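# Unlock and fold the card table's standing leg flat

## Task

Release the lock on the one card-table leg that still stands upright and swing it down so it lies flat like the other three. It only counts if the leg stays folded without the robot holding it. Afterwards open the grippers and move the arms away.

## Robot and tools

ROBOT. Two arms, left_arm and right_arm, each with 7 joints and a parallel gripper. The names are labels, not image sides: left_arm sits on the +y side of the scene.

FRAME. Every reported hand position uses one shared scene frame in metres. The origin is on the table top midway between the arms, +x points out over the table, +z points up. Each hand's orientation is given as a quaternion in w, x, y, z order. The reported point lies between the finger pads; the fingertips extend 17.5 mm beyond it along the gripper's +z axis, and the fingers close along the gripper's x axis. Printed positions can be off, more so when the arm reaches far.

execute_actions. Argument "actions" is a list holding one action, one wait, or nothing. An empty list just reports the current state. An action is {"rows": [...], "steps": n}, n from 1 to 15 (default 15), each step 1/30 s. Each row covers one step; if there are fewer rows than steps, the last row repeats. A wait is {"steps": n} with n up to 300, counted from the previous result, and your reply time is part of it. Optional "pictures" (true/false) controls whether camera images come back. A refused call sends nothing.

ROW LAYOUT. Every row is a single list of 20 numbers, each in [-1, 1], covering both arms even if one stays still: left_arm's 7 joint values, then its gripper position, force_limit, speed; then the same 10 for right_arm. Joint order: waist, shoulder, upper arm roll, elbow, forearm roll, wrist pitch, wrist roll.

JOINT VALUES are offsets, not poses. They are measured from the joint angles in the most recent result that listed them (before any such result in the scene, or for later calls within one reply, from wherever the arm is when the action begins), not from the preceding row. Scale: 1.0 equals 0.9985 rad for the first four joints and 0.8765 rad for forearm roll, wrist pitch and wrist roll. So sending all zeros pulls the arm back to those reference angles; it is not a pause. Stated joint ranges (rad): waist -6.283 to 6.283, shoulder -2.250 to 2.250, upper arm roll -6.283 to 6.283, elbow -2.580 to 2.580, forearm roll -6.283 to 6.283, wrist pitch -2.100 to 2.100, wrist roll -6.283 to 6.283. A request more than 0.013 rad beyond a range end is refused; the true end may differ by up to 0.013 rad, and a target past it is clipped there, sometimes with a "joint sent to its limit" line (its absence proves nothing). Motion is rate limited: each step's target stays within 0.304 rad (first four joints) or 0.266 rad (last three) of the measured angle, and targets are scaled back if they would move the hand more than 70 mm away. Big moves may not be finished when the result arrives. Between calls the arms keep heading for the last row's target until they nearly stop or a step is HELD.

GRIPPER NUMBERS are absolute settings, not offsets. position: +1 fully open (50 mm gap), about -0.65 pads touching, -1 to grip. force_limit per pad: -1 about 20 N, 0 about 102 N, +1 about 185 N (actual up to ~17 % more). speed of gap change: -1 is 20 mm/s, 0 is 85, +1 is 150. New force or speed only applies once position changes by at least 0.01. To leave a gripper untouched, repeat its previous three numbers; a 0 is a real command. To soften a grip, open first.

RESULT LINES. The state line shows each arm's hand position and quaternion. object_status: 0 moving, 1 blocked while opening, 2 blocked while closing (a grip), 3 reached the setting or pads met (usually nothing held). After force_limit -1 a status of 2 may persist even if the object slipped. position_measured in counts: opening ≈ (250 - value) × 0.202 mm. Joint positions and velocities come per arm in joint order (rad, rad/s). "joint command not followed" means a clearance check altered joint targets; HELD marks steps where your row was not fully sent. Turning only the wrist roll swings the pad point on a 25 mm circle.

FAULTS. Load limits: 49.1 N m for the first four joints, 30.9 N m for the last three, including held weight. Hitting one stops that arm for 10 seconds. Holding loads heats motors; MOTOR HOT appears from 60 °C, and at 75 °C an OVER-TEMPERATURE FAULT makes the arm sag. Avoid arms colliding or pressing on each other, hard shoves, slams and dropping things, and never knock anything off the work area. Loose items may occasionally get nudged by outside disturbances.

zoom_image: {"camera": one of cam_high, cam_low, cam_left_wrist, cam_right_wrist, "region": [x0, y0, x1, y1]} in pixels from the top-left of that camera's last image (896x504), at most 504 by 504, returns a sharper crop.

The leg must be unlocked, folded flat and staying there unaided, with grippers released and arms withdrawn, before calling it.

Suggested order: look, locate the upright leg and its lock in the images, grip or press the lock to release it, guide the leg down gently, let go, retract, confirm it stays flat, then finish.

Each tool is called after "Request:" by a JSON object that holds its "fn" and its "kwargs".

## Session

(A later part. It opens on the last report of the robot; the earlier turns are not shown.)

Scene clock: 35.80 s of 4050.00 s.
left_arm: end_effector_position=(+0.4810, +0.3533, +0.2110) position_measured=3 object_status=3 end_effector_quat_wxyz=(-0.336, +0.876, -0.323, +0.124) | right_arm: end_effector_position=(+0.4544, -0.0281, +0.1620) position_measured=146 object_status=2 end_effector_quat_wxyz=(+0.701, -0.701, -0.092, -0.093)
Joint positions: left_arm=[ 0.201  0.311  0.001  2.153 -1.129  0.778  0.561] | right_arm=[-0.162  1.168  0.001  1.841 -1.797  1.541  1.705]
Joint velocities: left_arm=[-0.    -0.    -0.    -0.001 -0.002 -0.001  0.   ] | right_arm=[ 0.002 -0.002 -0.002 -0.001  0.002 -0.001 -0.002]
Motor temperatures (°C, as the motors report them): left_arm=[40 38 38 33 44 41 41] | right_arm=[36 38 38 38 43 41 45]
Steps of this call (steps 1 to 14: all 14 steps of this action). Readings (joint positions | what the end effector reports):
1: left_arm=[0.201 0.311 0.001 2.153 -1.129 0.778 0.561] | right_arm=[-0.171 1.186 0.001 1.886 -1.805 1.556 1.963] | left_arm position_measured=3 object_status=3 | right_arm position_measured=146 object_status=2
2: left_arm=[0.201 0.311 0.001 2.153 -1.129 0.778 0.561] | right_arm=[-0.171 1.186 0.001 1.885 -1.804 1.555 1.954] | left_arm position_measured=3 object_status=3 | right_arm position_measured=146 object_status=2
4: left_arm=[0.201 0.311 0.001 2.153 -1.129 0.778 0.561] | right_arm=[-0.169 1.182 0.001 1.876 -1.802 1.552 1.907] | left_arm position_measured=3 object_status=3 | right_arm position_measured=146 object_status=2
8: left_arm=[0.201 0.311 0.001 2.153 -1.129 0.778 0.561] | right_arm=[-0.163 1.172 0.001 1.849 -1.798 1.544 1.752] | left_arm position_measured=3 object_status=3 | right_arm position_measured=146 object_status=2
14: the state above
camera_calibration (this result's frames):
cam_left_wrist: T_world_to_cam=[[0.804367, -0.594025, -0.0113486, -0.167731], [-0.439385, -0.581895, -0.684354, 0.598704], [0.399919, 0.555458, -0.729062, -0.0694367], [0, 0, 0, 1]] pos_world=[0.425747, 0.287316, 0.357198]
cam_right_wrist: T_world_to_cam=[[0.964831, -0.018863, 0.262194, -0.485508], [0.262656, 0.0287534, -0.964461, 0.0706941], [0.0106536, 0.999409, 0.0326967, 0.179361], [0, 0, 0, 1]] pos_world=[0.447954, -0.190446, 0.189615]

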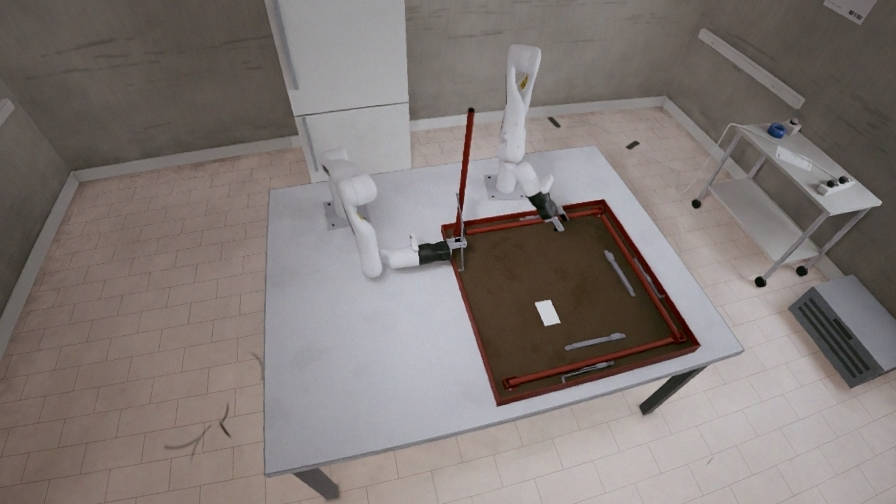

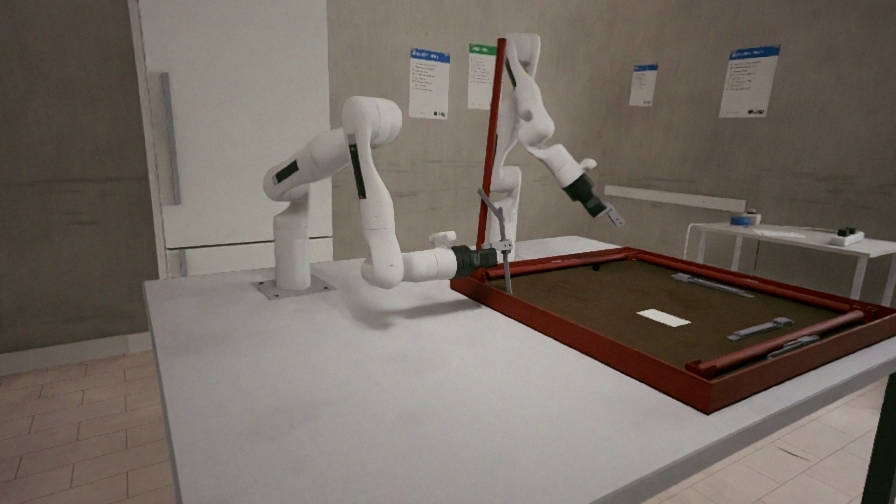

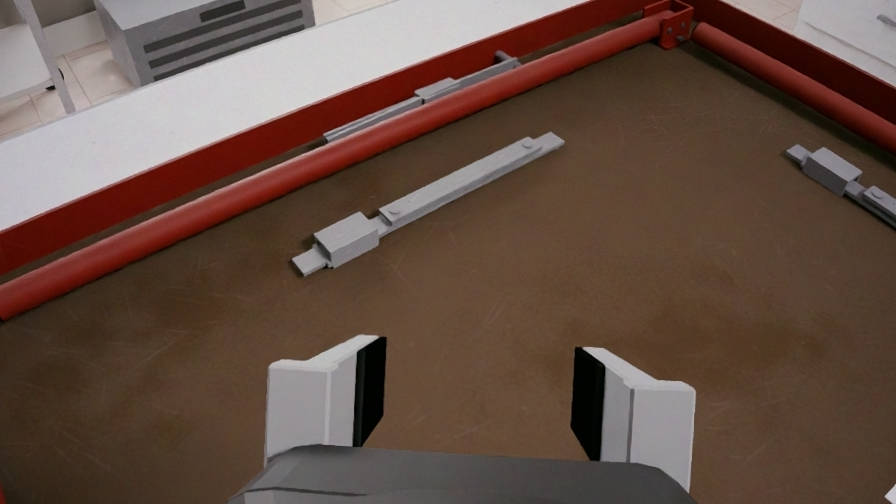

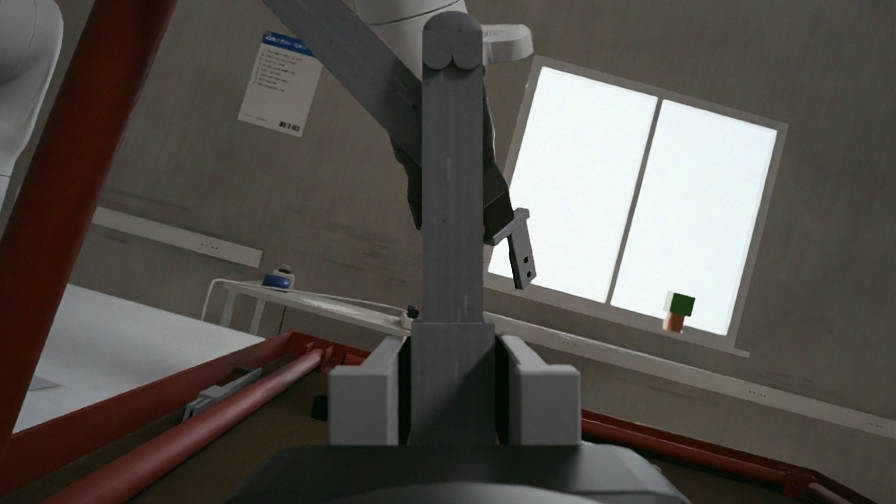

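Request:
{"fn": "execute_actions", "kwargs": {"actions": [{"rows":[[0,0,0,0,0,0,0,1,-0.5,0.5,0.011,0.001,0,-0.07,0.016,-0.014,-0.324,-1,-0.5,0.3]],"steps":12}], "pictures": false}}

Request:
{"fn": "execute_actions", "kwargs": {"actions": [{"rows":[[0,0,0,0,0,0,0,1,-0.5,0.5,0.01,0.015,0,-0.078,0.016,-0.013,-0.324,-1,-0.5,0.3]],"steps":12}], "pictures": false}}

Request:
{"fn": "execute_actions", "kwargs": {"actions": [{"rows":[[0,0,0,0,0,0,0,1,-0.5,0.5,0.008,0.027,0,-0.083,0.014,-0.008,-0.307,-1,-0.5,0.3]],"steps":12}], "pictures": false}}

Request:
{"fn": "execute_actions", "kwargs": {"actions": [{"rows":[[0,0,0,0,0,0,0,1,-0.5,0.5,0.008,0.039,0,-0.088,0.014,-0.008,-0.307,-1,-0.5,0.3]],"steps":14}]}}

Scene clock: 39.40 s of 4050.00 s.
left_arm: end_effector_position=(+0.4810, +0.3533, +0.2110) position_measured=3 object_status=3 end_effector_quat_wxyz=(-0.336, +0.876, -0.323, +0.124) | right_arm: end_effector_position=(+0.4821, -0.0282, +0.1667) position_measured=146 object_status=2 end_effector_quat_wxyz=(+0.707, -0.707, -0.016, -0.018)
Joint positions: left_arm=[ 0.201  0.311  0.001  2.153 -1.129  0.778  0.561] | right_arm=[-0.151  1.168  0.001  1.77  -1.784  1.529  1.421]
Joint velocities: left_arm=[-0.     0.001 -0.001  0.     0.001  0.003  0.   ] | right_arm=[ 0.001  0.002 -0.001 -0.014  0.011 -0.001 -0.025]
Motor temperatures (°C, as the motors report them): left_arm=[40 38 38 33 44 41 41] | right_arm=[36 38 38 38 43 41 45]
Steps of this call (steps 1 to 15: the robot went on to your last target; steps 16 to 90: nothing new was sent; then 0.20 s passed at rest; steps 91 to 102: all 12 steps of this action). Readings (joint positions | what the end effector reports):
91: left_arm=[0.201 0.311 0.001 2.153 -1.129 0.778 0.561] | right_arm=[-0.162 1.168 0.001 1.840 -1.796 1.541 1.704] | left_arm position_measured=3 object_status=3 | right_arm position_measured=146 object_status=2
92: left_arm=[0.201 0.311 0.001 2.153 -1.129 0.778 0.561] | right_arm=[-0.161 1.168 0.001 1.838 -1.795 1.541 1.696] | left_arm position_measured=3 object_status=3 | right_arm position_measured=146 object_status=2
94: left_arm=[0.201 0.311 0.001 2.153 -1.129 0.778 0.561] | right_arm=[-0.159 1.169 0.001 1.825 -1.793 1.539 1.648] | left_arm position_measured=3 object_status=3 | right_arm position_measured=146 object_status=2
98: left_arm=[0.201 0.311 0.001 2.153 -1.129 0.778 0.561] | right_arm=[-0.153 1.169 0.001 1.787 -1.787 1.532 1.489] | left_arm position_measured=3 object_status=3 | right_arm position_measured=146 object_status=2
102: the state above

Scene clock: 39.80 s of 4050.00 s.
left_arm: end_effector_position=(+0.4810, +0.3533, +0.2110) position_measured=3 object_status=3 end_effector_quat_wxyz=(-0.336, +0.876, -0.323, +0.124) | right_arm: end_effector_position=(+0.5107, -0.0282, +0.1652) position_measured=146 object_status=2 end_effector_quat_wxyz=(+0.704, -0.705, +0.062, +0.058)
Joint positions: left_arm=[ 0.201  0.311  0.001  2.153 -1.129  0.778  0.561] | right_arm=[-0.141  1.182  0.002  1.692 -1.773  1.516  1.138]
Joint velocities: left_arm=[ 0.    -0.001  0.     0.     0.001  0.    -0.   ] | right_arm=[ 0.002  0.003 -0.002 -0.015  0.013  0.003 -0.023]
Motor temperatures (°C, as the motors report them): left_arm=[40 38 38 33 44 41 41] | right_arm=[36 38 38 38 43 41 45]
Steps of this call (steps 1 to 12: all 12 steps of this action). Readings (joint positions | what the end effector reports):
1: left_arm=[0.201 0.311 0.001 2.153 -1.129 0.778 0.561] | right_arm=[-0.151 1.169 0.001 1.770 -1.784 1.528 1.420] | left_arm position_measured=3 object_status=3 | right_arm position_measured=146 object_status=2
2: left_arm=[0.201 0.311 0.001 2.153 -1.129 0.778 0.561] | right_arm=[-0.150 1.169 0.001 1.767 -1.783 1.528 1.412] | left_arm position_measured=3 object_status=3 | right_arm position_measured=146 object_status=2
4: left_arm=[0.201 0.311 0.001 2.153 -1.129 0.778 0.561] | right_arm=[-0.148 1.173 0.001 1.752 -1.780 1.526 1.364] | left_arm position_measured=3 object_status=3 | right_arm position_measured=146 object_status=2
8: left_arm=[0.201 0.311 0.001 2.153 -1.129 0.778 0.561] | right_arm=[-0.143 1.180 0.001 1.710 -1.775 1.519 1.206] | left_arm position_measured=3 object_status=3 | right_arm position_measured=146 object_status=2
12: the state above

Scene clock: 40.20 s of 4050.00 s.
left_arm: end_effector_position=(+0.4810, +0.3533, +0.2110) position_measured=3 object_status=3 end_effector_quat_wxyz=(-0.336, +0.876, -0.323, +0.124) | right_arm: end_effector_position=(+0.5378, -0.0282, +0.1585) position_measured=146 object_status=2 end_effector_quat_wxyz=(+0.694, -0.695, +0.137, +0.132)
Joint positions: left_arm=[ 0.201  0.311  0.001  2.153 -1.129  0.778  0.561] | right_arm=[-0.133  1.208  0.002  1.608 -1.763  1.506  0.869]
Joint velocities: left_arm=[-0. -0. -0.  0.  0. -0. -0.] | right_arm=[ 0.002  0.009 -0.001 -0.014  0.011  0.007 -0.01 ]
Motor temperatures (°C, as the motors report them): left_arm=[40 38 38 33 44 41 41] | right_arm=[36 38 38 38 43 41 45]
Steps of this call (steps 1 to 12: all 12 steps of this action). Readings (joint positions | what the end effector reports):
1: left_arm=[0.201 0.311 0.001 2.153 -1.129 0.778 0.561] | right_arm=[-0.141 1.182 0.001 1.691 -1.773 1.516 1.137] | left_arm position_measured=3 object_status=3 | right_arm position_measured=146 object_status=2
2: left_arm=[0.201 0.311 0.001 2.153 -1.129 0.778 0.561] | right_arm=[-0.140 1.184 0.001 1.688 -1.772 1.516 1.128] | left_arm position_measured=3 object_status=3 | right_arm position_measured=146 object_status=2
4: left_arm=[0.201 0.311 0.001 2.153 -1.129 0.778 0.561] | right_arm=[-0.139 1.190 0.001 1.672 -1.769 1.514 1.081] | left_arm position_measured=3 object_status=3 | right_arm position_measured=146 object_status=2
8: left_arm=[0.201 0.311 0.001 2.153 -1.129 0.778 0.561] | right_arm=[-0.134 1.204 0.002 1.625 -1.765 1.509 0.924] | left_arm position_measured=3 object_status=3 | right_arm position_measured=146 object_status=2
12: the state above

Scene clock: 40.67 s of 4050.00 s.
left_arm: end_effector_position=(+0.4810, +0.3533, +0.2110) position_measured=3 object_status=3 end_effector_quat_wxyz=(-0.336, +0.876, -0.323, +0.124) | right_arm: end_effector_position=(+0.5633, -0.0282, +0.1443) position_measured=146 object_status=2 end_effector_quat_wxyz=(+0.674, -0.676, +0.213, +0.207)
Joint positions: left_arm=[ 0.201  0.311  0.001  2.153 -1.129  0.778  0.561] | right_arm=[-0.125  1.248  0.003  1.519 -1.753  1.496  0.6  ]
Joint velocities: left_arm=[ 0.001  0.     0.001 -0.    -0.    -0.    -0.   ] | right_arm=[ 0.001  0.008 -0.002 -0.004  0.004  0.005  0.001]
Motor temperatures (°C, as the motors report them): left_arm=[40 38 38 33 44 41 41] | right_arm=[36 38 38 38 43 41 45]
Steps of this call (steps 1 to 14: all 14 steps of this action). Readings (joint positions | what the end effector reports):
1: left_arm=[0.201 0.311 0.001 2.153 -1.129 0.778 0.561] | right_arm=[-0.132 1.209 0.002 1.607 -1.763 1.506 0.868] | left_arm position_measured=3 object_status=3 | right_arm position_measured=146 object_status=2
2: left_arm=[0.201 0.311 0.001 2.153 -1.129 0.778 0.561] | right_arm=[-0.132 1.211 0.002 1.604 -1.762 1.507 0.860] | left_arm position_measured=3 object_status=3 | right_arm position_measured=146 object_status=2
4: left_arm=[0.201 0.311 0.001 2.153 -1.129 0.778 0.561] | right_arm=[-0.131 1.219 0.002 1.587 -1.760 1.505 0.812] | left_arm position_measured=3 object_status=3 | right_arm position_measured=146 object_status=2
8: left_arm=[0.201 0.311 0.001 2.153 -1.129 0.778 0.561] | right_arm=[-0.126 1.241 0.003 1.537 -1.755 1.499 0.655] | left_arm position_measured=3 object_status=3 | right_arm position_measured=146 object_status=2
14: the state above
camera_calibration (this result's frames):
cam_left_wrist: T_world_to_cam=[[0.804365, -0.594027, -0.0113415, -0.167736], [-0.439382, -0.581895, -0.684355, 0.598705], [0.399926, 0.555454, -0.729061, -0.0694391], [0, 0, 0, 1]] pos_world=[0.425751, 0.287314, 0.357199]
cam_right_wrist: T_world_to_cam=[[0.824652, -0.0269903, -0.564996, -0.387786], [-0.564315, 0.0290902, -0.825047, 0.470776], [0.0387042, 0.999212, 0.00875829, 0.166535], [0, 0, 0, 1]] pos_world=[0.579008, -0.190566, 0.167856]

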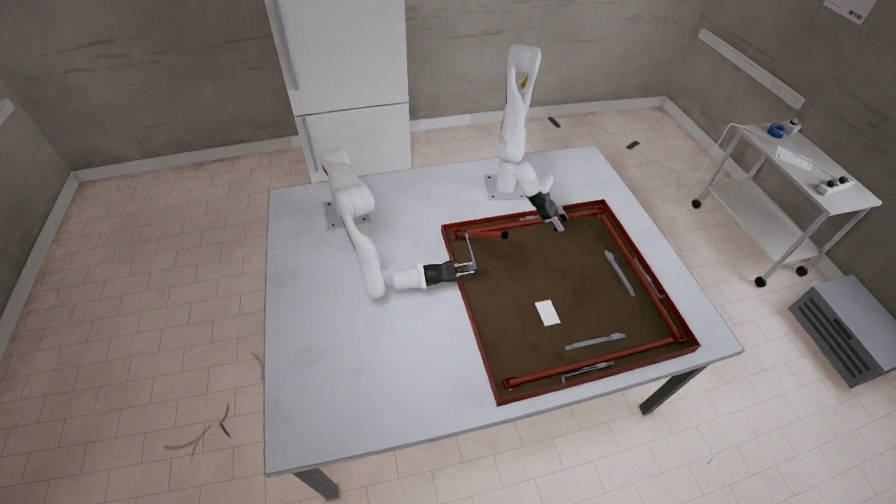

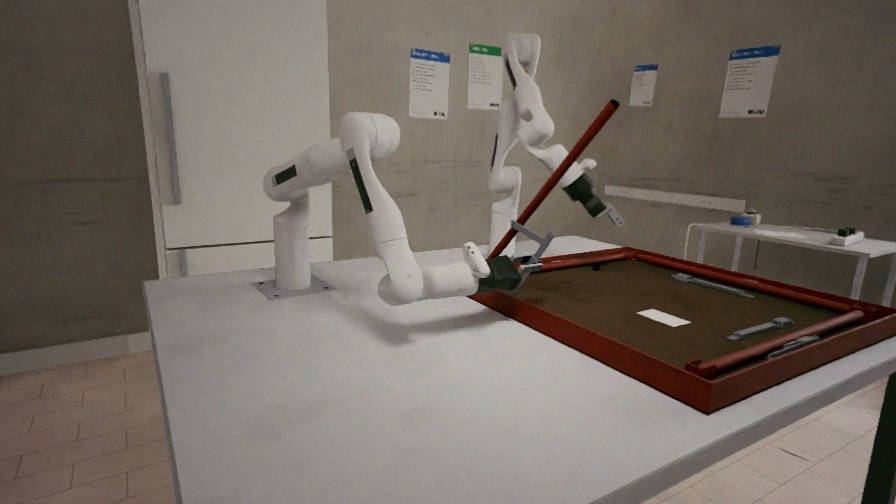

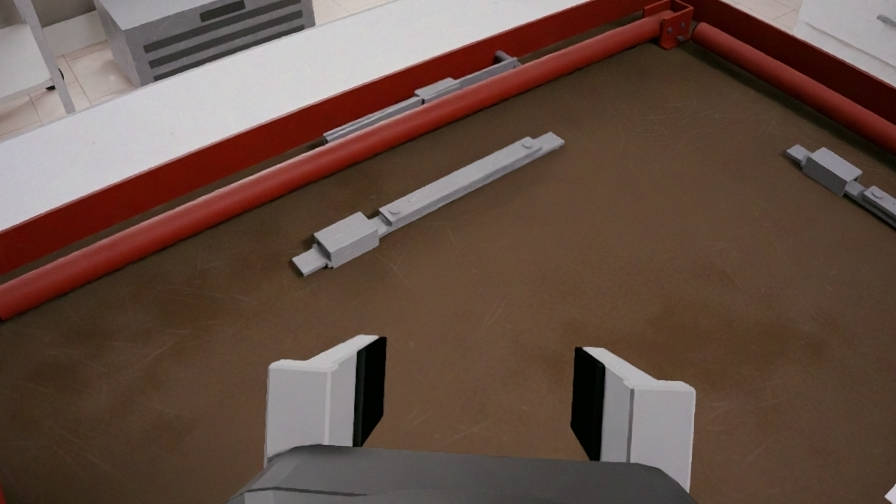

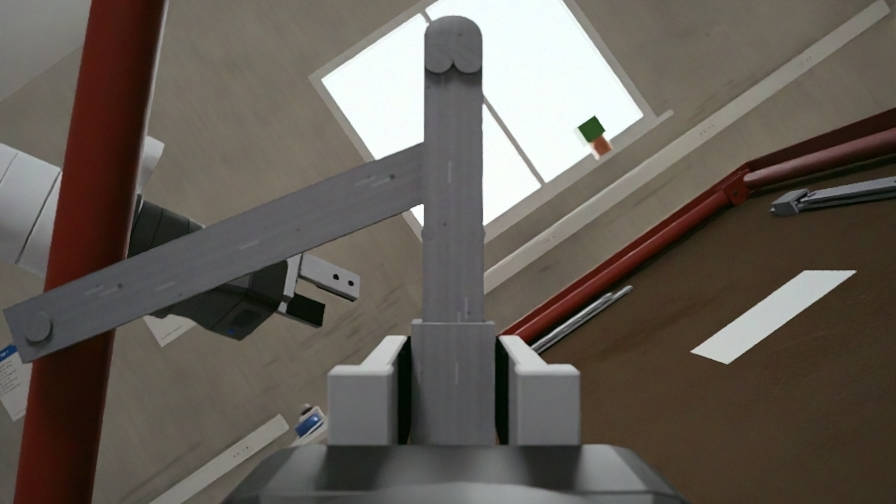

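Request:
{"fn": "execute_actions", "kwargs": {"actions": [{"rows":[[0.92,-0.06,0,0,-0.139,0.047,0.208,1,-0.5,0.5,0,0,0,0,0,0,0,-1,-0.5,0.3]]}], "pictures": false}}

Request:
{"fn": "execute_actions", "kwargs": {"actions": [{"steps":26}], "pictures": false}}

Request:
{"fn": "execute_actions", "kwargs": {"actions": [{"rows":[[0,0.094,0,0.0515,0,0,0,1,-0.5,0.5,0,0,0,0,0,0,0,-1,-0.5,0.3]]}]}}

Scene clock: 47.63 s of 4050.00 s.
left_arm: end_effector_position=(+0.4815, +0.1952, +0.2473) position_measured=3 object_status=3 end_effector_quat_wxyz=(-0.321, +0.808, -0.434, +0.237) | right_arm: end_effector_position=(+0.5635, -0.0282, +0.1432) position_measured=146 object_status=2 end_effector_quat_wxyz=(+0.674, -0.677, +0.214, +0.207)
Joint positions: left_arm=[ 0.566  0.267  0.     2.152 -1.222  0.809  0.699] | right_arm=[-0.125  1.249  0.003  1.519 -1.753  1.495  0.599]
Joint velocities: left_arm=[ 0.925 -0.053  0.003 -0.002 -0.112  0.039  0.166] | right_arm=[ 0.    -0.002  0.001  0.001 -0.    -0.     0.001]
Motor temperatures (°C, as the motors report them): left_arm=[40 38 38 33 44 41 41] | right_arm=[36 38 38 38 43 41 45]
Steps of this call (steps 1 to 15: the robot went on to your last target; steps 16 to 90: nothing new was sent; then 3.47 s passed at rest; steps 91 to 105: all 15 steps of this action). Readings (joint positions | what the end effector reports):
91: left_arm=[0.202 0.311 0.001 2.153 -1.129 0.778 0.561] | right_arm=[-0.125 1.249 0.003 1.519 -1.753 1.496 0.600] | left_arm position_measured=3 object_status=3 | right_arm position_measured=146 object_status=2
92: left_arm=[0.208 0.310 -0.000 2.153 -1.131 0.779 0.564] | right_arm=[-0.125 1.249 0.003 1.519 -1.753 1.496 0.599] | left_arm position_measured=3 object_status=3 | right_arm position_measured=146 object_status=2
94: left_arm=[0.237 0.304 -0.001 2.154 -1.141 0.783 0.579] | right_arm=[-0.125 1.249 0.003 1.519 -1.753 1.495 0.599] | left_arm position_measured=3 object_status=3 | right_arm position_measured=146 object_status=2
98: left_arm=[0.350 0.286 -0.000 2.153 -1.180 0.796 0.637] | right_arm=[-0.125 1.249 0.003 1.519 -1.753 1.495 0.599] | left_arm position_measured=3 object_status=3 | right_arm position_measured=146 object_status=2
105: the state above

Scene clock: 48.50 s of 4050.00 s.
left_arm: end_effector_position=(+0.3565, -0.0235, +0.2594) position_measured=3 object_status=3 end_effector_quat_wxyz=(-0.243, +0.664, -0.623, +0.333) | right_arm: end_effector_position=(+0.5635, -0.0282, +0.1432) position_measured=146 object_status=2 end_effector_quat_wxyz=(+0.674, -0.677, +0.214, +0.207)
Joint positions: left_arm=[ 1.117  0.251  0.001  2.153 -1.251  0.819  0.743] | right_arm=[-0.125  1.249  0.003  1.519 -1.753  1.495  0.599]
Joint velocities: left_arm=[ 0.021  0.    -0.     0.     0.002 -0.001  0.   ] | right_arm=[-0.001  0.     0.001  0.    -0.    -0.     0.   ]
Motor temperatures (°C, as the motors report them): left_arm=[40 38 38 33 44 41 41] | right_arm=[36 38 38 38 43 41 45]
Steps of this call (steps 1 to 26: the robot went on to your last target). Readings (joint positions | what the end effector reports):
1: left_arm=[0.597 0.265 0.000 2.152 -1.225 0.811 0.704] | right_arm=[-0.125 1.249 0.003 1.519 -1.753 1.495 0.599] | left_arm position_measured=3 object_status=3 | right_arm position_measured=146 object_status=2
2: left_arm=[0.628 0.264 0.000 2.152 -1.228 0.812 0.709] | right_arm=[-0.125 1.249 0.003 1.519 -1.753 1.495 0.599] | left_arm position_measured=3 object_status=3 | right_arm position_measured=146 object_status=2
4: left_arm=[0.690 0.261 0.000 2.152 -1.233 0.813 0.716] | right_arm=[-0.125 1.249 0.003 1.519 -1.753 1.495 0.599] | left_arm position_measured=3 object_status=3 | right_arm position_measured=146 object_status=2
8: left_arm=[0.813 0.258 0.001 2.152 -1.240 0.816 0.727] | right_arm=[-0.125 1.249 0.003 1.519 -1.753 1.495 0.599] | left_arm position_measured=3 object_status=3 | right_arm position_measured=146 object_status=2
26: the state above

Scene clock: 49.00 s of 4050.00 s.
left_arm: end_effector_position=(+0.3490, +0.0036, +0.2081) position_measured=3 object_status=3 end_effector_quat_wxyz=(-0.276, +0.652, -0.650, +0.276) | right_arm: end_effector_position=(+0.5635, -0.0282, +0.1424) position_measured=146 object_status=2 end_effector_quat_wxyz=(+0.673, -0.677, +0.215, +0.207)
Joint positions: left_arm=[ 1.117  0.344  0.001  2.204 -1.251  0.819  0.743] | right_arm=[-0.125  1.25   0.003  1.519 -1.754  1.495  0.598]
Joint velocities: left_arm=[ 0.001  0.008 -0.    -0.     0.    -0.002 -0.   ] | right_arm=[-0.001 -0.     0.    -0.001 -0.    -0.     0.002]
Motor temperatures (°C, as the motors report them): left_arm=[40 38 38 33 44 41 41] | right_arm=[36 39 38 38 43 41 45]
Steps of this call (steps 1 to 15: all 15 steps of this action). Readings (joint positions | what the end effector reports):
1: left_arm=[1.118 0.252 0.001 2.153 -1.251 0.819 0.743] | right_arm=[-0.125 1.249 0.003 1.519 -1.753 1.495 0.599] | left_arm position_measured=3 object_status=3 | right_arm position_measured=146 object_status=2
2: left_arm=[1.118 0.258 0.001 2.155 -1.252 0.820 0.743] | right_arm=[-0.125 1.250 0.003 1.519 -1.754 1.495 0.598] | left_arm position_measured=3 object_status=3 | right_arm position_measured=146 object_status=2
4: left_arm=[1.118 0.287 0.001 2.168 -1.252 0.820 0.743] | right_arm=[-0.125 1.250 0.003 1.519 -1.754 1.495 0.598] | left_arm position_measured=3 object_status=3 | right_arm position_measured=146 object_status=2
8: left_arm=[1.117 0.340 0.001 2.203 -1.250 0.819 0.743] | right_arm=[-0.125 1.250 0.003 1.519 -1.754 1.495 0.598] | left_arm position_measured=3 object_status=3 | right_arm position_measured=146 object_status=2
15: the state above
camera_calibration (this result's frames):
cam_left_wrist: T_world_to_cam=[[0.0746326, -0.997198, -0.00507289, -0.0144595], [-0.678249, -0.0470311, -0.733326, 0.426808], [0.731033, 0.0581707, -0.679859, 0.0514782], [0, 0, 0, 1]] pos_world=[0.252929, 0.00265978, 0.347914]
cam_right_wrist: T_world_to_cam=[[0.822338, -0.02916, -0.568252, -0.387336], [-0.567585, 0.028336, -0.822827, 0.470755], [0.0400956, 0.999173, 0.00675097, 0.166013], [0, 0, 0, 1]] pos_world=[0.579058, -0.190509, 0.166125]

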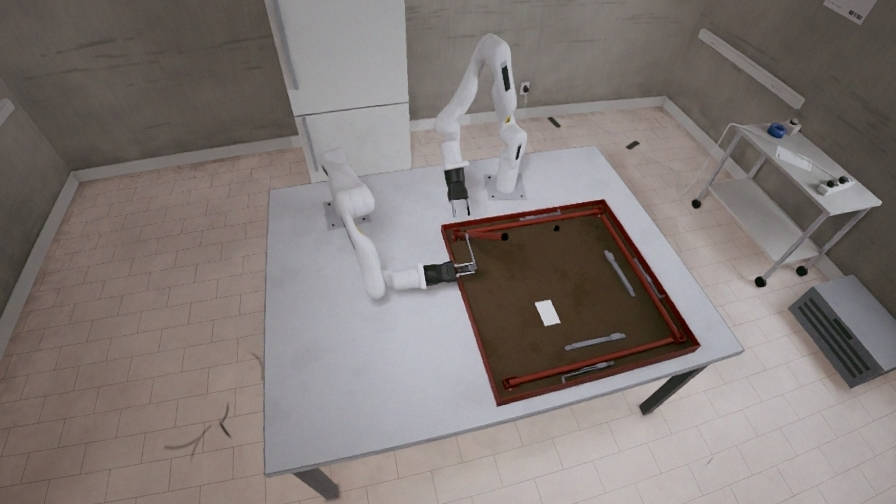

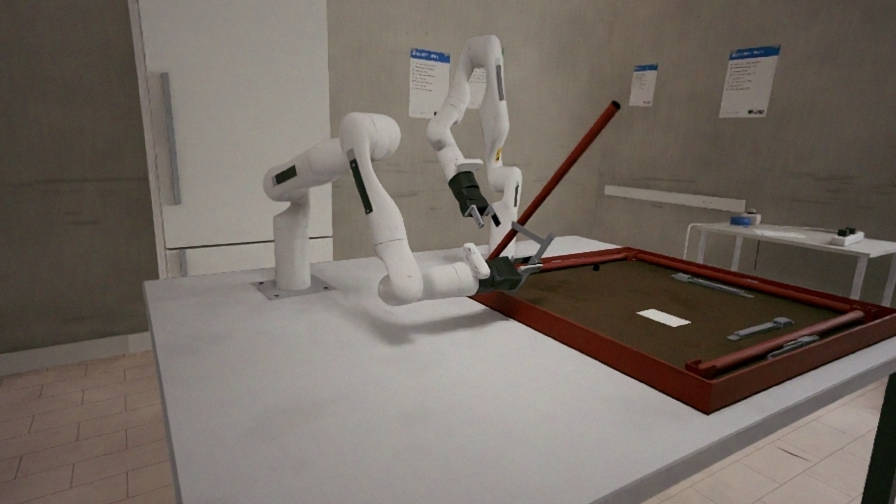

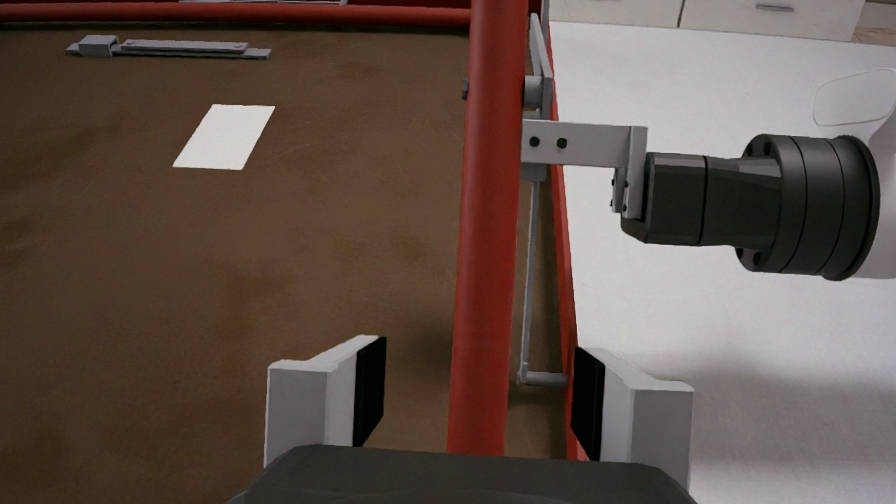

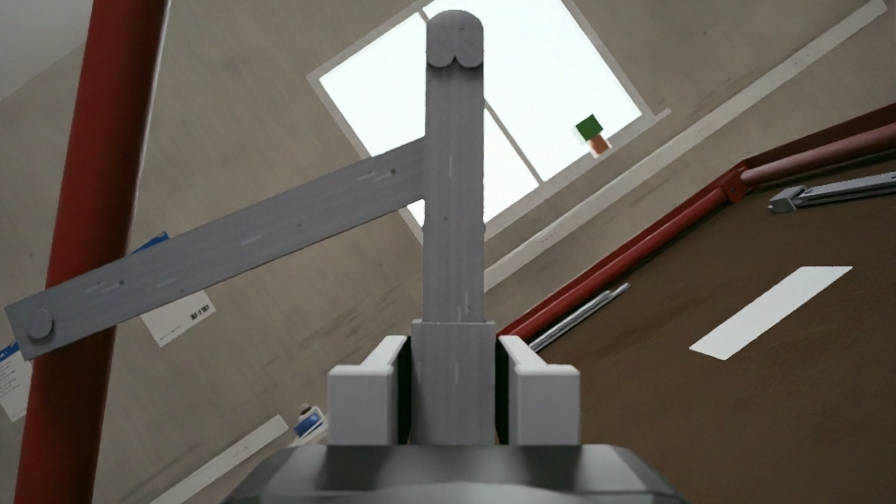

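Request:
{"fn": "execute_actions", "kwargs": {"actions": [{"rows":[[-0.174,0.176,0,0.009,-0.374,-0.13,0.275,1,-0.5,0.5,0,0,0,0,0,0,0,-1,-0.5,0.3]]}], "pictures": false}}

Request:
{"fn": "execute_actions", "kwargs": {"actions": [{"steps":8}]}}

Scene clock: 51.20 s of 4050.00 s.
left_arm: end_effector_position=(+0.4074, +0.0021, +0.1504) position_measured=3 object_status=3 end_effector_quat_wxyz=(-0.274, +0.651, -0.651, +0.277) | right_arm: end_effector_position=(+0.5633, -0.0282, +0.1415) position_measured=146 object_status=2 end_effector_quat_wxyz=(+0.673, -0.676, +0.216, +0.208)
Joint positions: left_arm=[ 0.948  0.516  0.001  2.213 -1.579  0.705  0.984] | right_arm=[-0.125  1.252  0.003  1.519 -1.754  1.494  0.597]
Joint velocities: left_arm=[-0.037  0.035  0.007  0.001 -0.001 -0.003  0.002] | right_arm=[-0.     0.    -0.001  0.     0.     0.     0.   ]
Motor temperatures (°C, as the motors report them): left_arm=[40 38 38 33 44 41 41] | right_arm=[36 39 38 38 43 41 45]
Steps of this call (steps 1 to 15: the robot went on to your last target; steps 16 to 51: nothing new was sent; steps 52 to 66: all 15 steps of this action). Readings (joint positions | what the end effector reports):
52: left_arm=[1.116 0.346 0.001 2.204 -1.252 0.819 0.744] | right_arm=[-0.125 1.251 0.003 1.519 -1.754 1.495 0.598] | left_arm position_measured=3 object_status=3 | right_arm position_measured=146 object_status=2
53: left_arm=[1.110 0.352 0.002 2.204 -1.258 0.816 0.750] | right_arm=[-0.125 1.251 0.003 1.519 -1.754 1.495 0.597] | left_arm position_measured=3 object_status=3 | right_arm position_measured=146 object_status=2
55: left_arm=[1.081 0.381 0.002 2.205 -1.296 0.800 0.784] | right_arm=[-0.125 1.251 0.003 1.519 -1.754 1.494 0.597] | left_arm position_measured=3 object_status=3 | right_arm position_measured=146 object_status=2
59: left_arm=[1.002 0.461 0.001 2.210 -1.449 0.746 0.899] | right_arm=[-0.125 1.251 0.003 1.519 -1.754 1.494 0.597] | left_arm position_measured=3 object_status=3 | right_arm position_measured=146 object_status=2
66: the state above

Scene clock: 51.47 s of 4050.00 s.
left_arm: end_effector_position=(+0.4084, +0.0042, +0.1487) position_measured=3 object_status=3 end_effector_quat_wxyz=(-0.275, +0.652, -0.651, +0.275) | right_arm: end_effector_position=(+0.5633, -0.0282, +0.1415) position_measured=146 object_status=2 end_effector_quat_wxyz=(+0.673, -0.676, +0.216, +0.208)
Joint positions: left_arm=[ 0.944  0.52   0.001  2.213 -1.579  0.705  0.984] | right_arm=[-0.125  1.252  0.003  1.519 -1.754  1.494  0.597]
Joint velocities: left_arm=[-0.003  0.003 -0.    -0.     0.    -0.    -0.   ] | right_arm=[-0.002 -0.     0.     0.001 -0.     0.     0.   ]
Motor temperatures (°C, as the motors report them): left_arm=[40 38 38 33 44 41 41] | right_arm=[36 39 38 38 43 41 45]
Steps of this call (steps 1 to 8: the robot went on to your last target). Readings (joint positions | what the end effector reports):
1: left_arm=[0.947 0.517 0.001 2.213 -1.579 0.705 0.984] | right_arm=[-0.125 1.252 0.003 1.519 -1.754 1.494 0.597] | left_arm position_measured=3 object_status=3 | right_arm position_measured=146 object_status=2
2: left_arm=[0.946 0.518 0.001 2.213 -1.579 0.705 0.984] | right_arm=[-0.125 1.252 0.003 1.519 -1.754 1.494 0.597] | left_arm position_measured=3 object_status=3 | right_arm position_measured=146 object_status=2
4: left_arm=[0.945 0.519 0.001 2.213 -1.579 0.705 0.984] | right_arm=[-0.125 1.252 0.003 1.519 -1.754 1.494 0.597] | left_arm position_measured=3 object_status=3 | right_arm position_measured=146 object_status=2
8: the state above
camera_calibration (this result's frames):
cam_left_wrist: T_world_to_cam=[[0.073365, -0.997287, -0.00606104, -0.0179268], [-0.680508, -0.0456167, -0.731319, 0.424191], [0.729059, 0.0577778, -0.682008, -0.0312061], [0, 0, 0, 1]] pos_world=[0.312731, 0.00327497, 0.288827]
cam_right_wrist: T_world_to_cam=[[0.820963, -0.0296112, -0.570212, -0.386661], [-0.569552, 0.0281284, -0.821474, 0.470927], [0.040364, 0.999166, 0.00622727, 0.165942], [0, 0, 0, 1]] pos_world=[0.578954, -0.190499, 0.165342]

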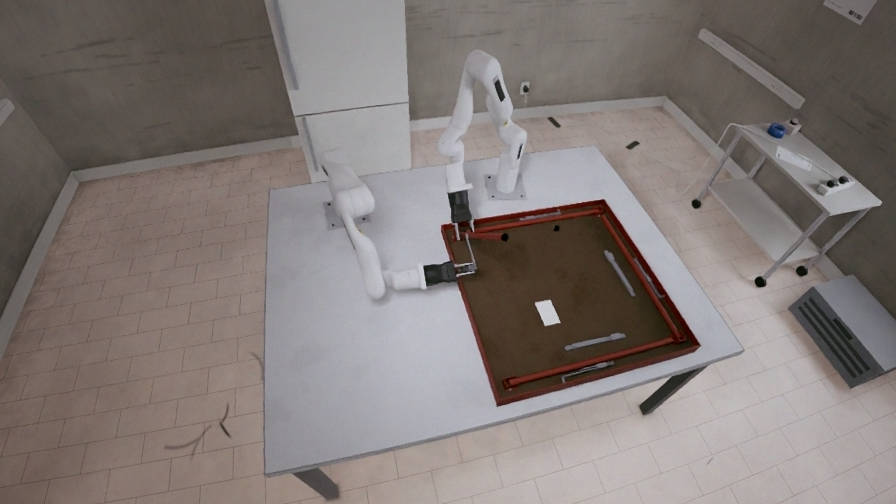

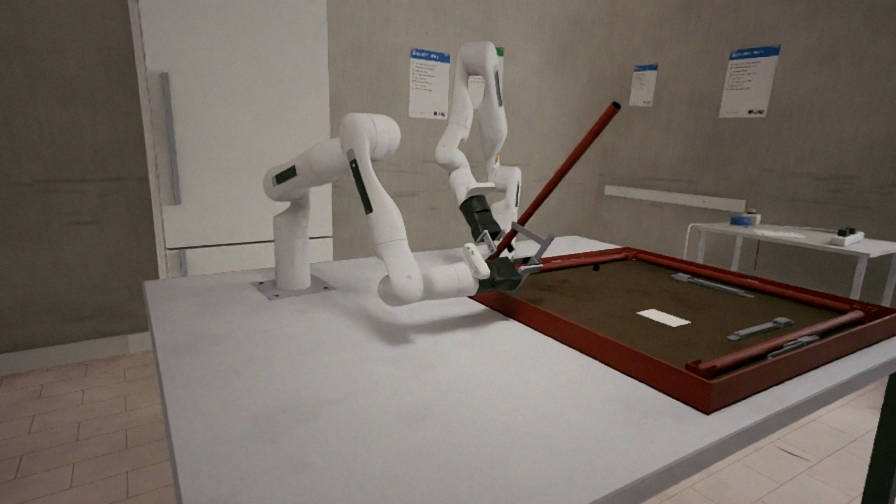

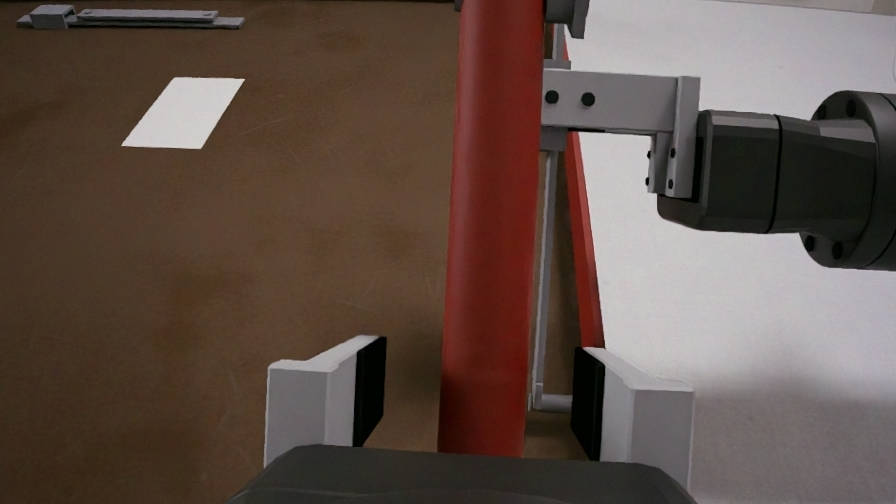

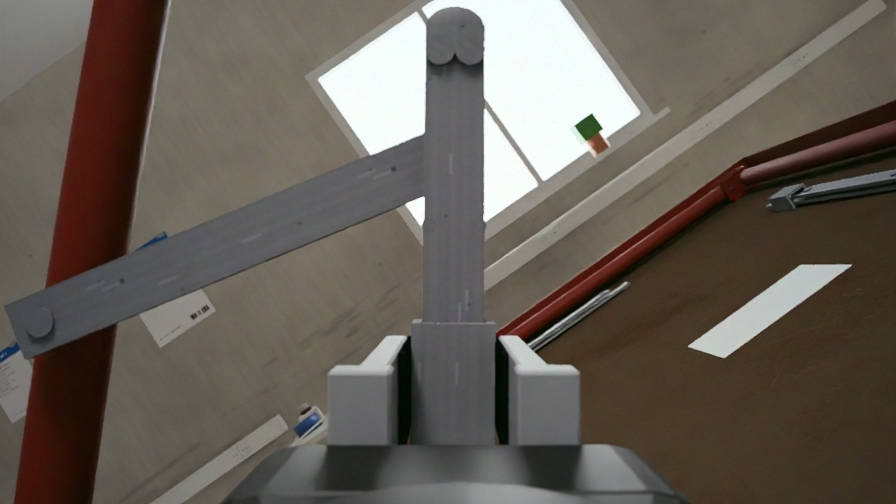

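Request:
{"fn": "execute_actions", "kwargs": {"actions": [{"rows":[[-0.015,0.017,0,0,-0.036,-0.011,0.026,1,-0.5,0.5,0,0,0,0,0,0,0,-1,-0.5,0.3],[-0.015,0.017,0,0,-0.036,-0.011,0.026,1,-0.5,0.5,0,0,0,0,0,0,0,-1,-0.5,0.3],[-0.015,0.017,0,0,-0.036,-0.011,0.026,-1,0.2,0.3,0,0,0,0,0,0,0,-1,-0.5,0.3]]}]}}

Scene clock: 53.77 s of 4050.00 s.
left_arm: end_effector_position=(+0.4124, +0.0031, +0.1422) position_measured=153 object_status=0 end_effector_quat_wxyz=(-0.273, +0.651, -0.653, +0.275) | right_arm: end_effector_position=(+0.5631, -0.0282, +0.1408) position_measured=146 object_status=2 end_effector_quat_wxyz=(+0.672, -0.676, +0.217, +0.209)
Joint positions: left_arm=[ 0.93   0.536  0.002  2.212 -1.611  0.695  1.007] | right_arm=[-0.125  1.253  0.003  1.52  -1.754  1.494  0.596]
Joint velocities: left_arm=[ 0.001  0.    -0.001 -0.    -0.001 -0.     0.   ] | right_arm=[ 0.    -0.001  0.001  0.001 -0.    -0.     0.001]
Motor temperatures (°C, as the motors report them): left_arm=[40 38 38 33 44 41 41] | right_arm=[36 39 38 38 43 41 45]
Steps of this call (steps 1 to 15: the robot went on to your last target; steps 16 to 54: nothing new was sent; steps 55 to 69: all 15 steps of this action). Readings (joint positions | what the end effector reports):
55: left_arm=[0.942 0.521 0.001 2.213 -1.580 0.705 0.985] | right_arm=[-0.125 1.252 0.003 1.519 -1.754 1.494 0.597] | left_arm position_measured=3 object_status=3 | right_arm position_measured=146 object_status=2
56: left_arm=[0.937 0.527 0.002 2.213 -1.588 0.703 0.991] | right_arm=[-0.125 1.252 0.003 1.519 -1.754 1.494 0.596] | left_arm position_measured=3 object_status=3 | right_arm position_measured=146 object_status=2
58: left_arm=[0.930 0.536 0.000 2.214 -1.608 0.697 1.005] | right_arm=[-0.125 1.253 0.003 1.520 -1.754 1.494 0.596] | left_arm position_measured=32 object_status=0 | right_arm position_measured=146 object_status=2
62: left_arm=[0.929 0.536 0.001 2.213 -1.610 0.696 1.007] | right_arm=[-0.125 1.253 0.003 1.520 -1.754 1.494 0.596] | left_arm position_measured=101 object_status=0 | right_arm position_measured=146 object_status=2
69: the state above
camera_calibration (this result's frames):
cam_left_wrist: T_world_to_cam=[[0.0687907, -0.997617, -0.00536112, -0.0176379], [-0.68385, -0.0432409, -0.72834, 0.423078], [0.726372, 0.0537692, -0.685195, -0.0369531], [0, 0, 0, 1]] pos_world=[0.317377, 0.00268535, 0.28273]
cam_right_wrist: T_world_to_cam=[[0.819645, -0.0297438, -0.572098, -0.385881], [-0.571446, 0.0279562, -0.820164, 0.471109], [0.0403885, 0.999167, 0.00591718, 0.165977], [0, 0, 0, 1]] pos_world=[0.578796, -0.190486, 0.164642]

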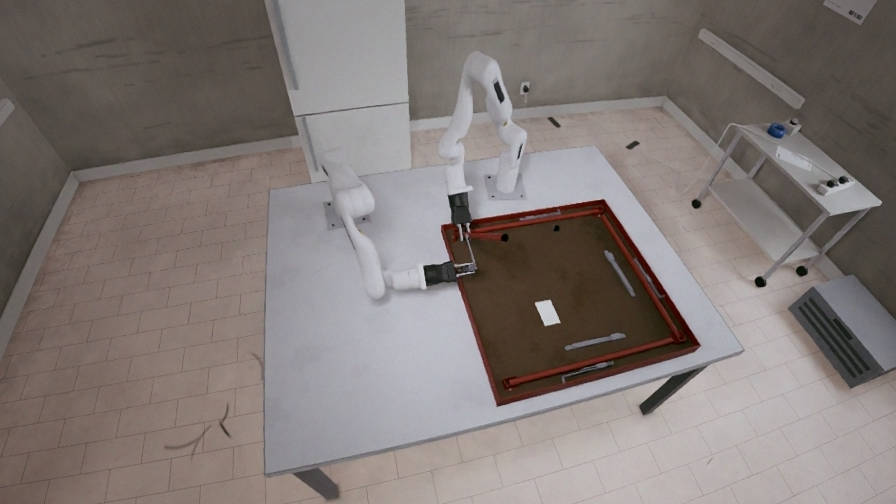

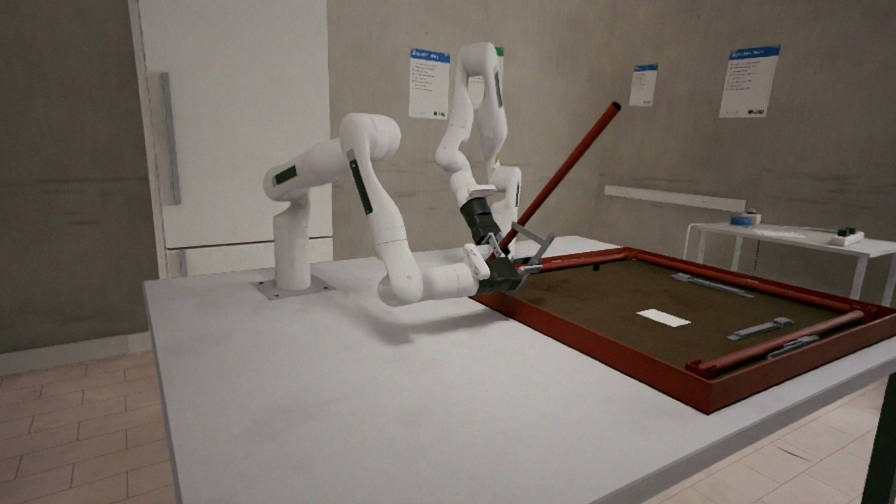

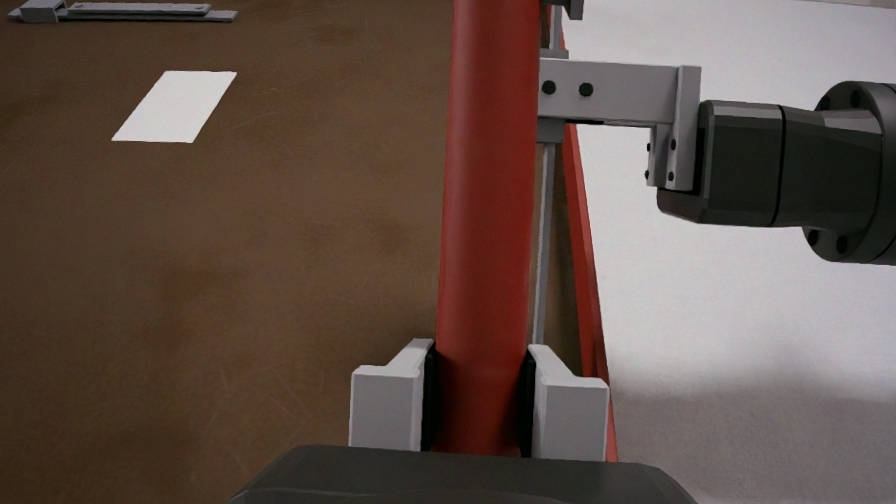

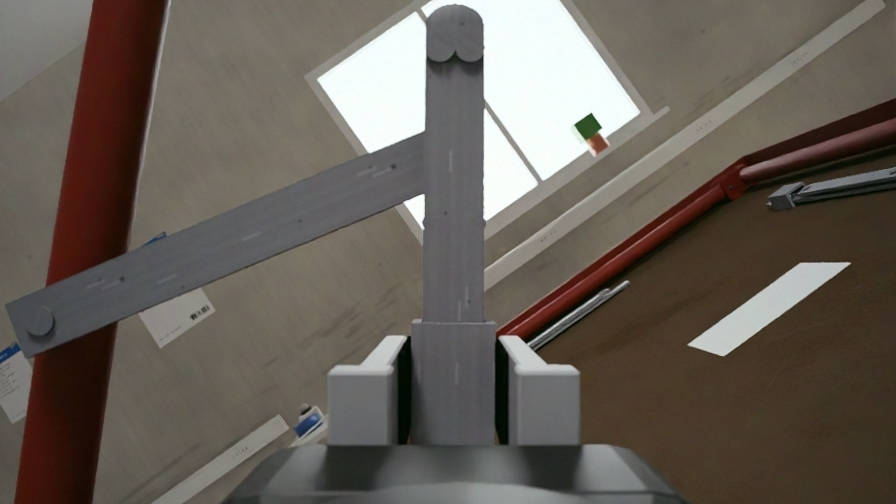

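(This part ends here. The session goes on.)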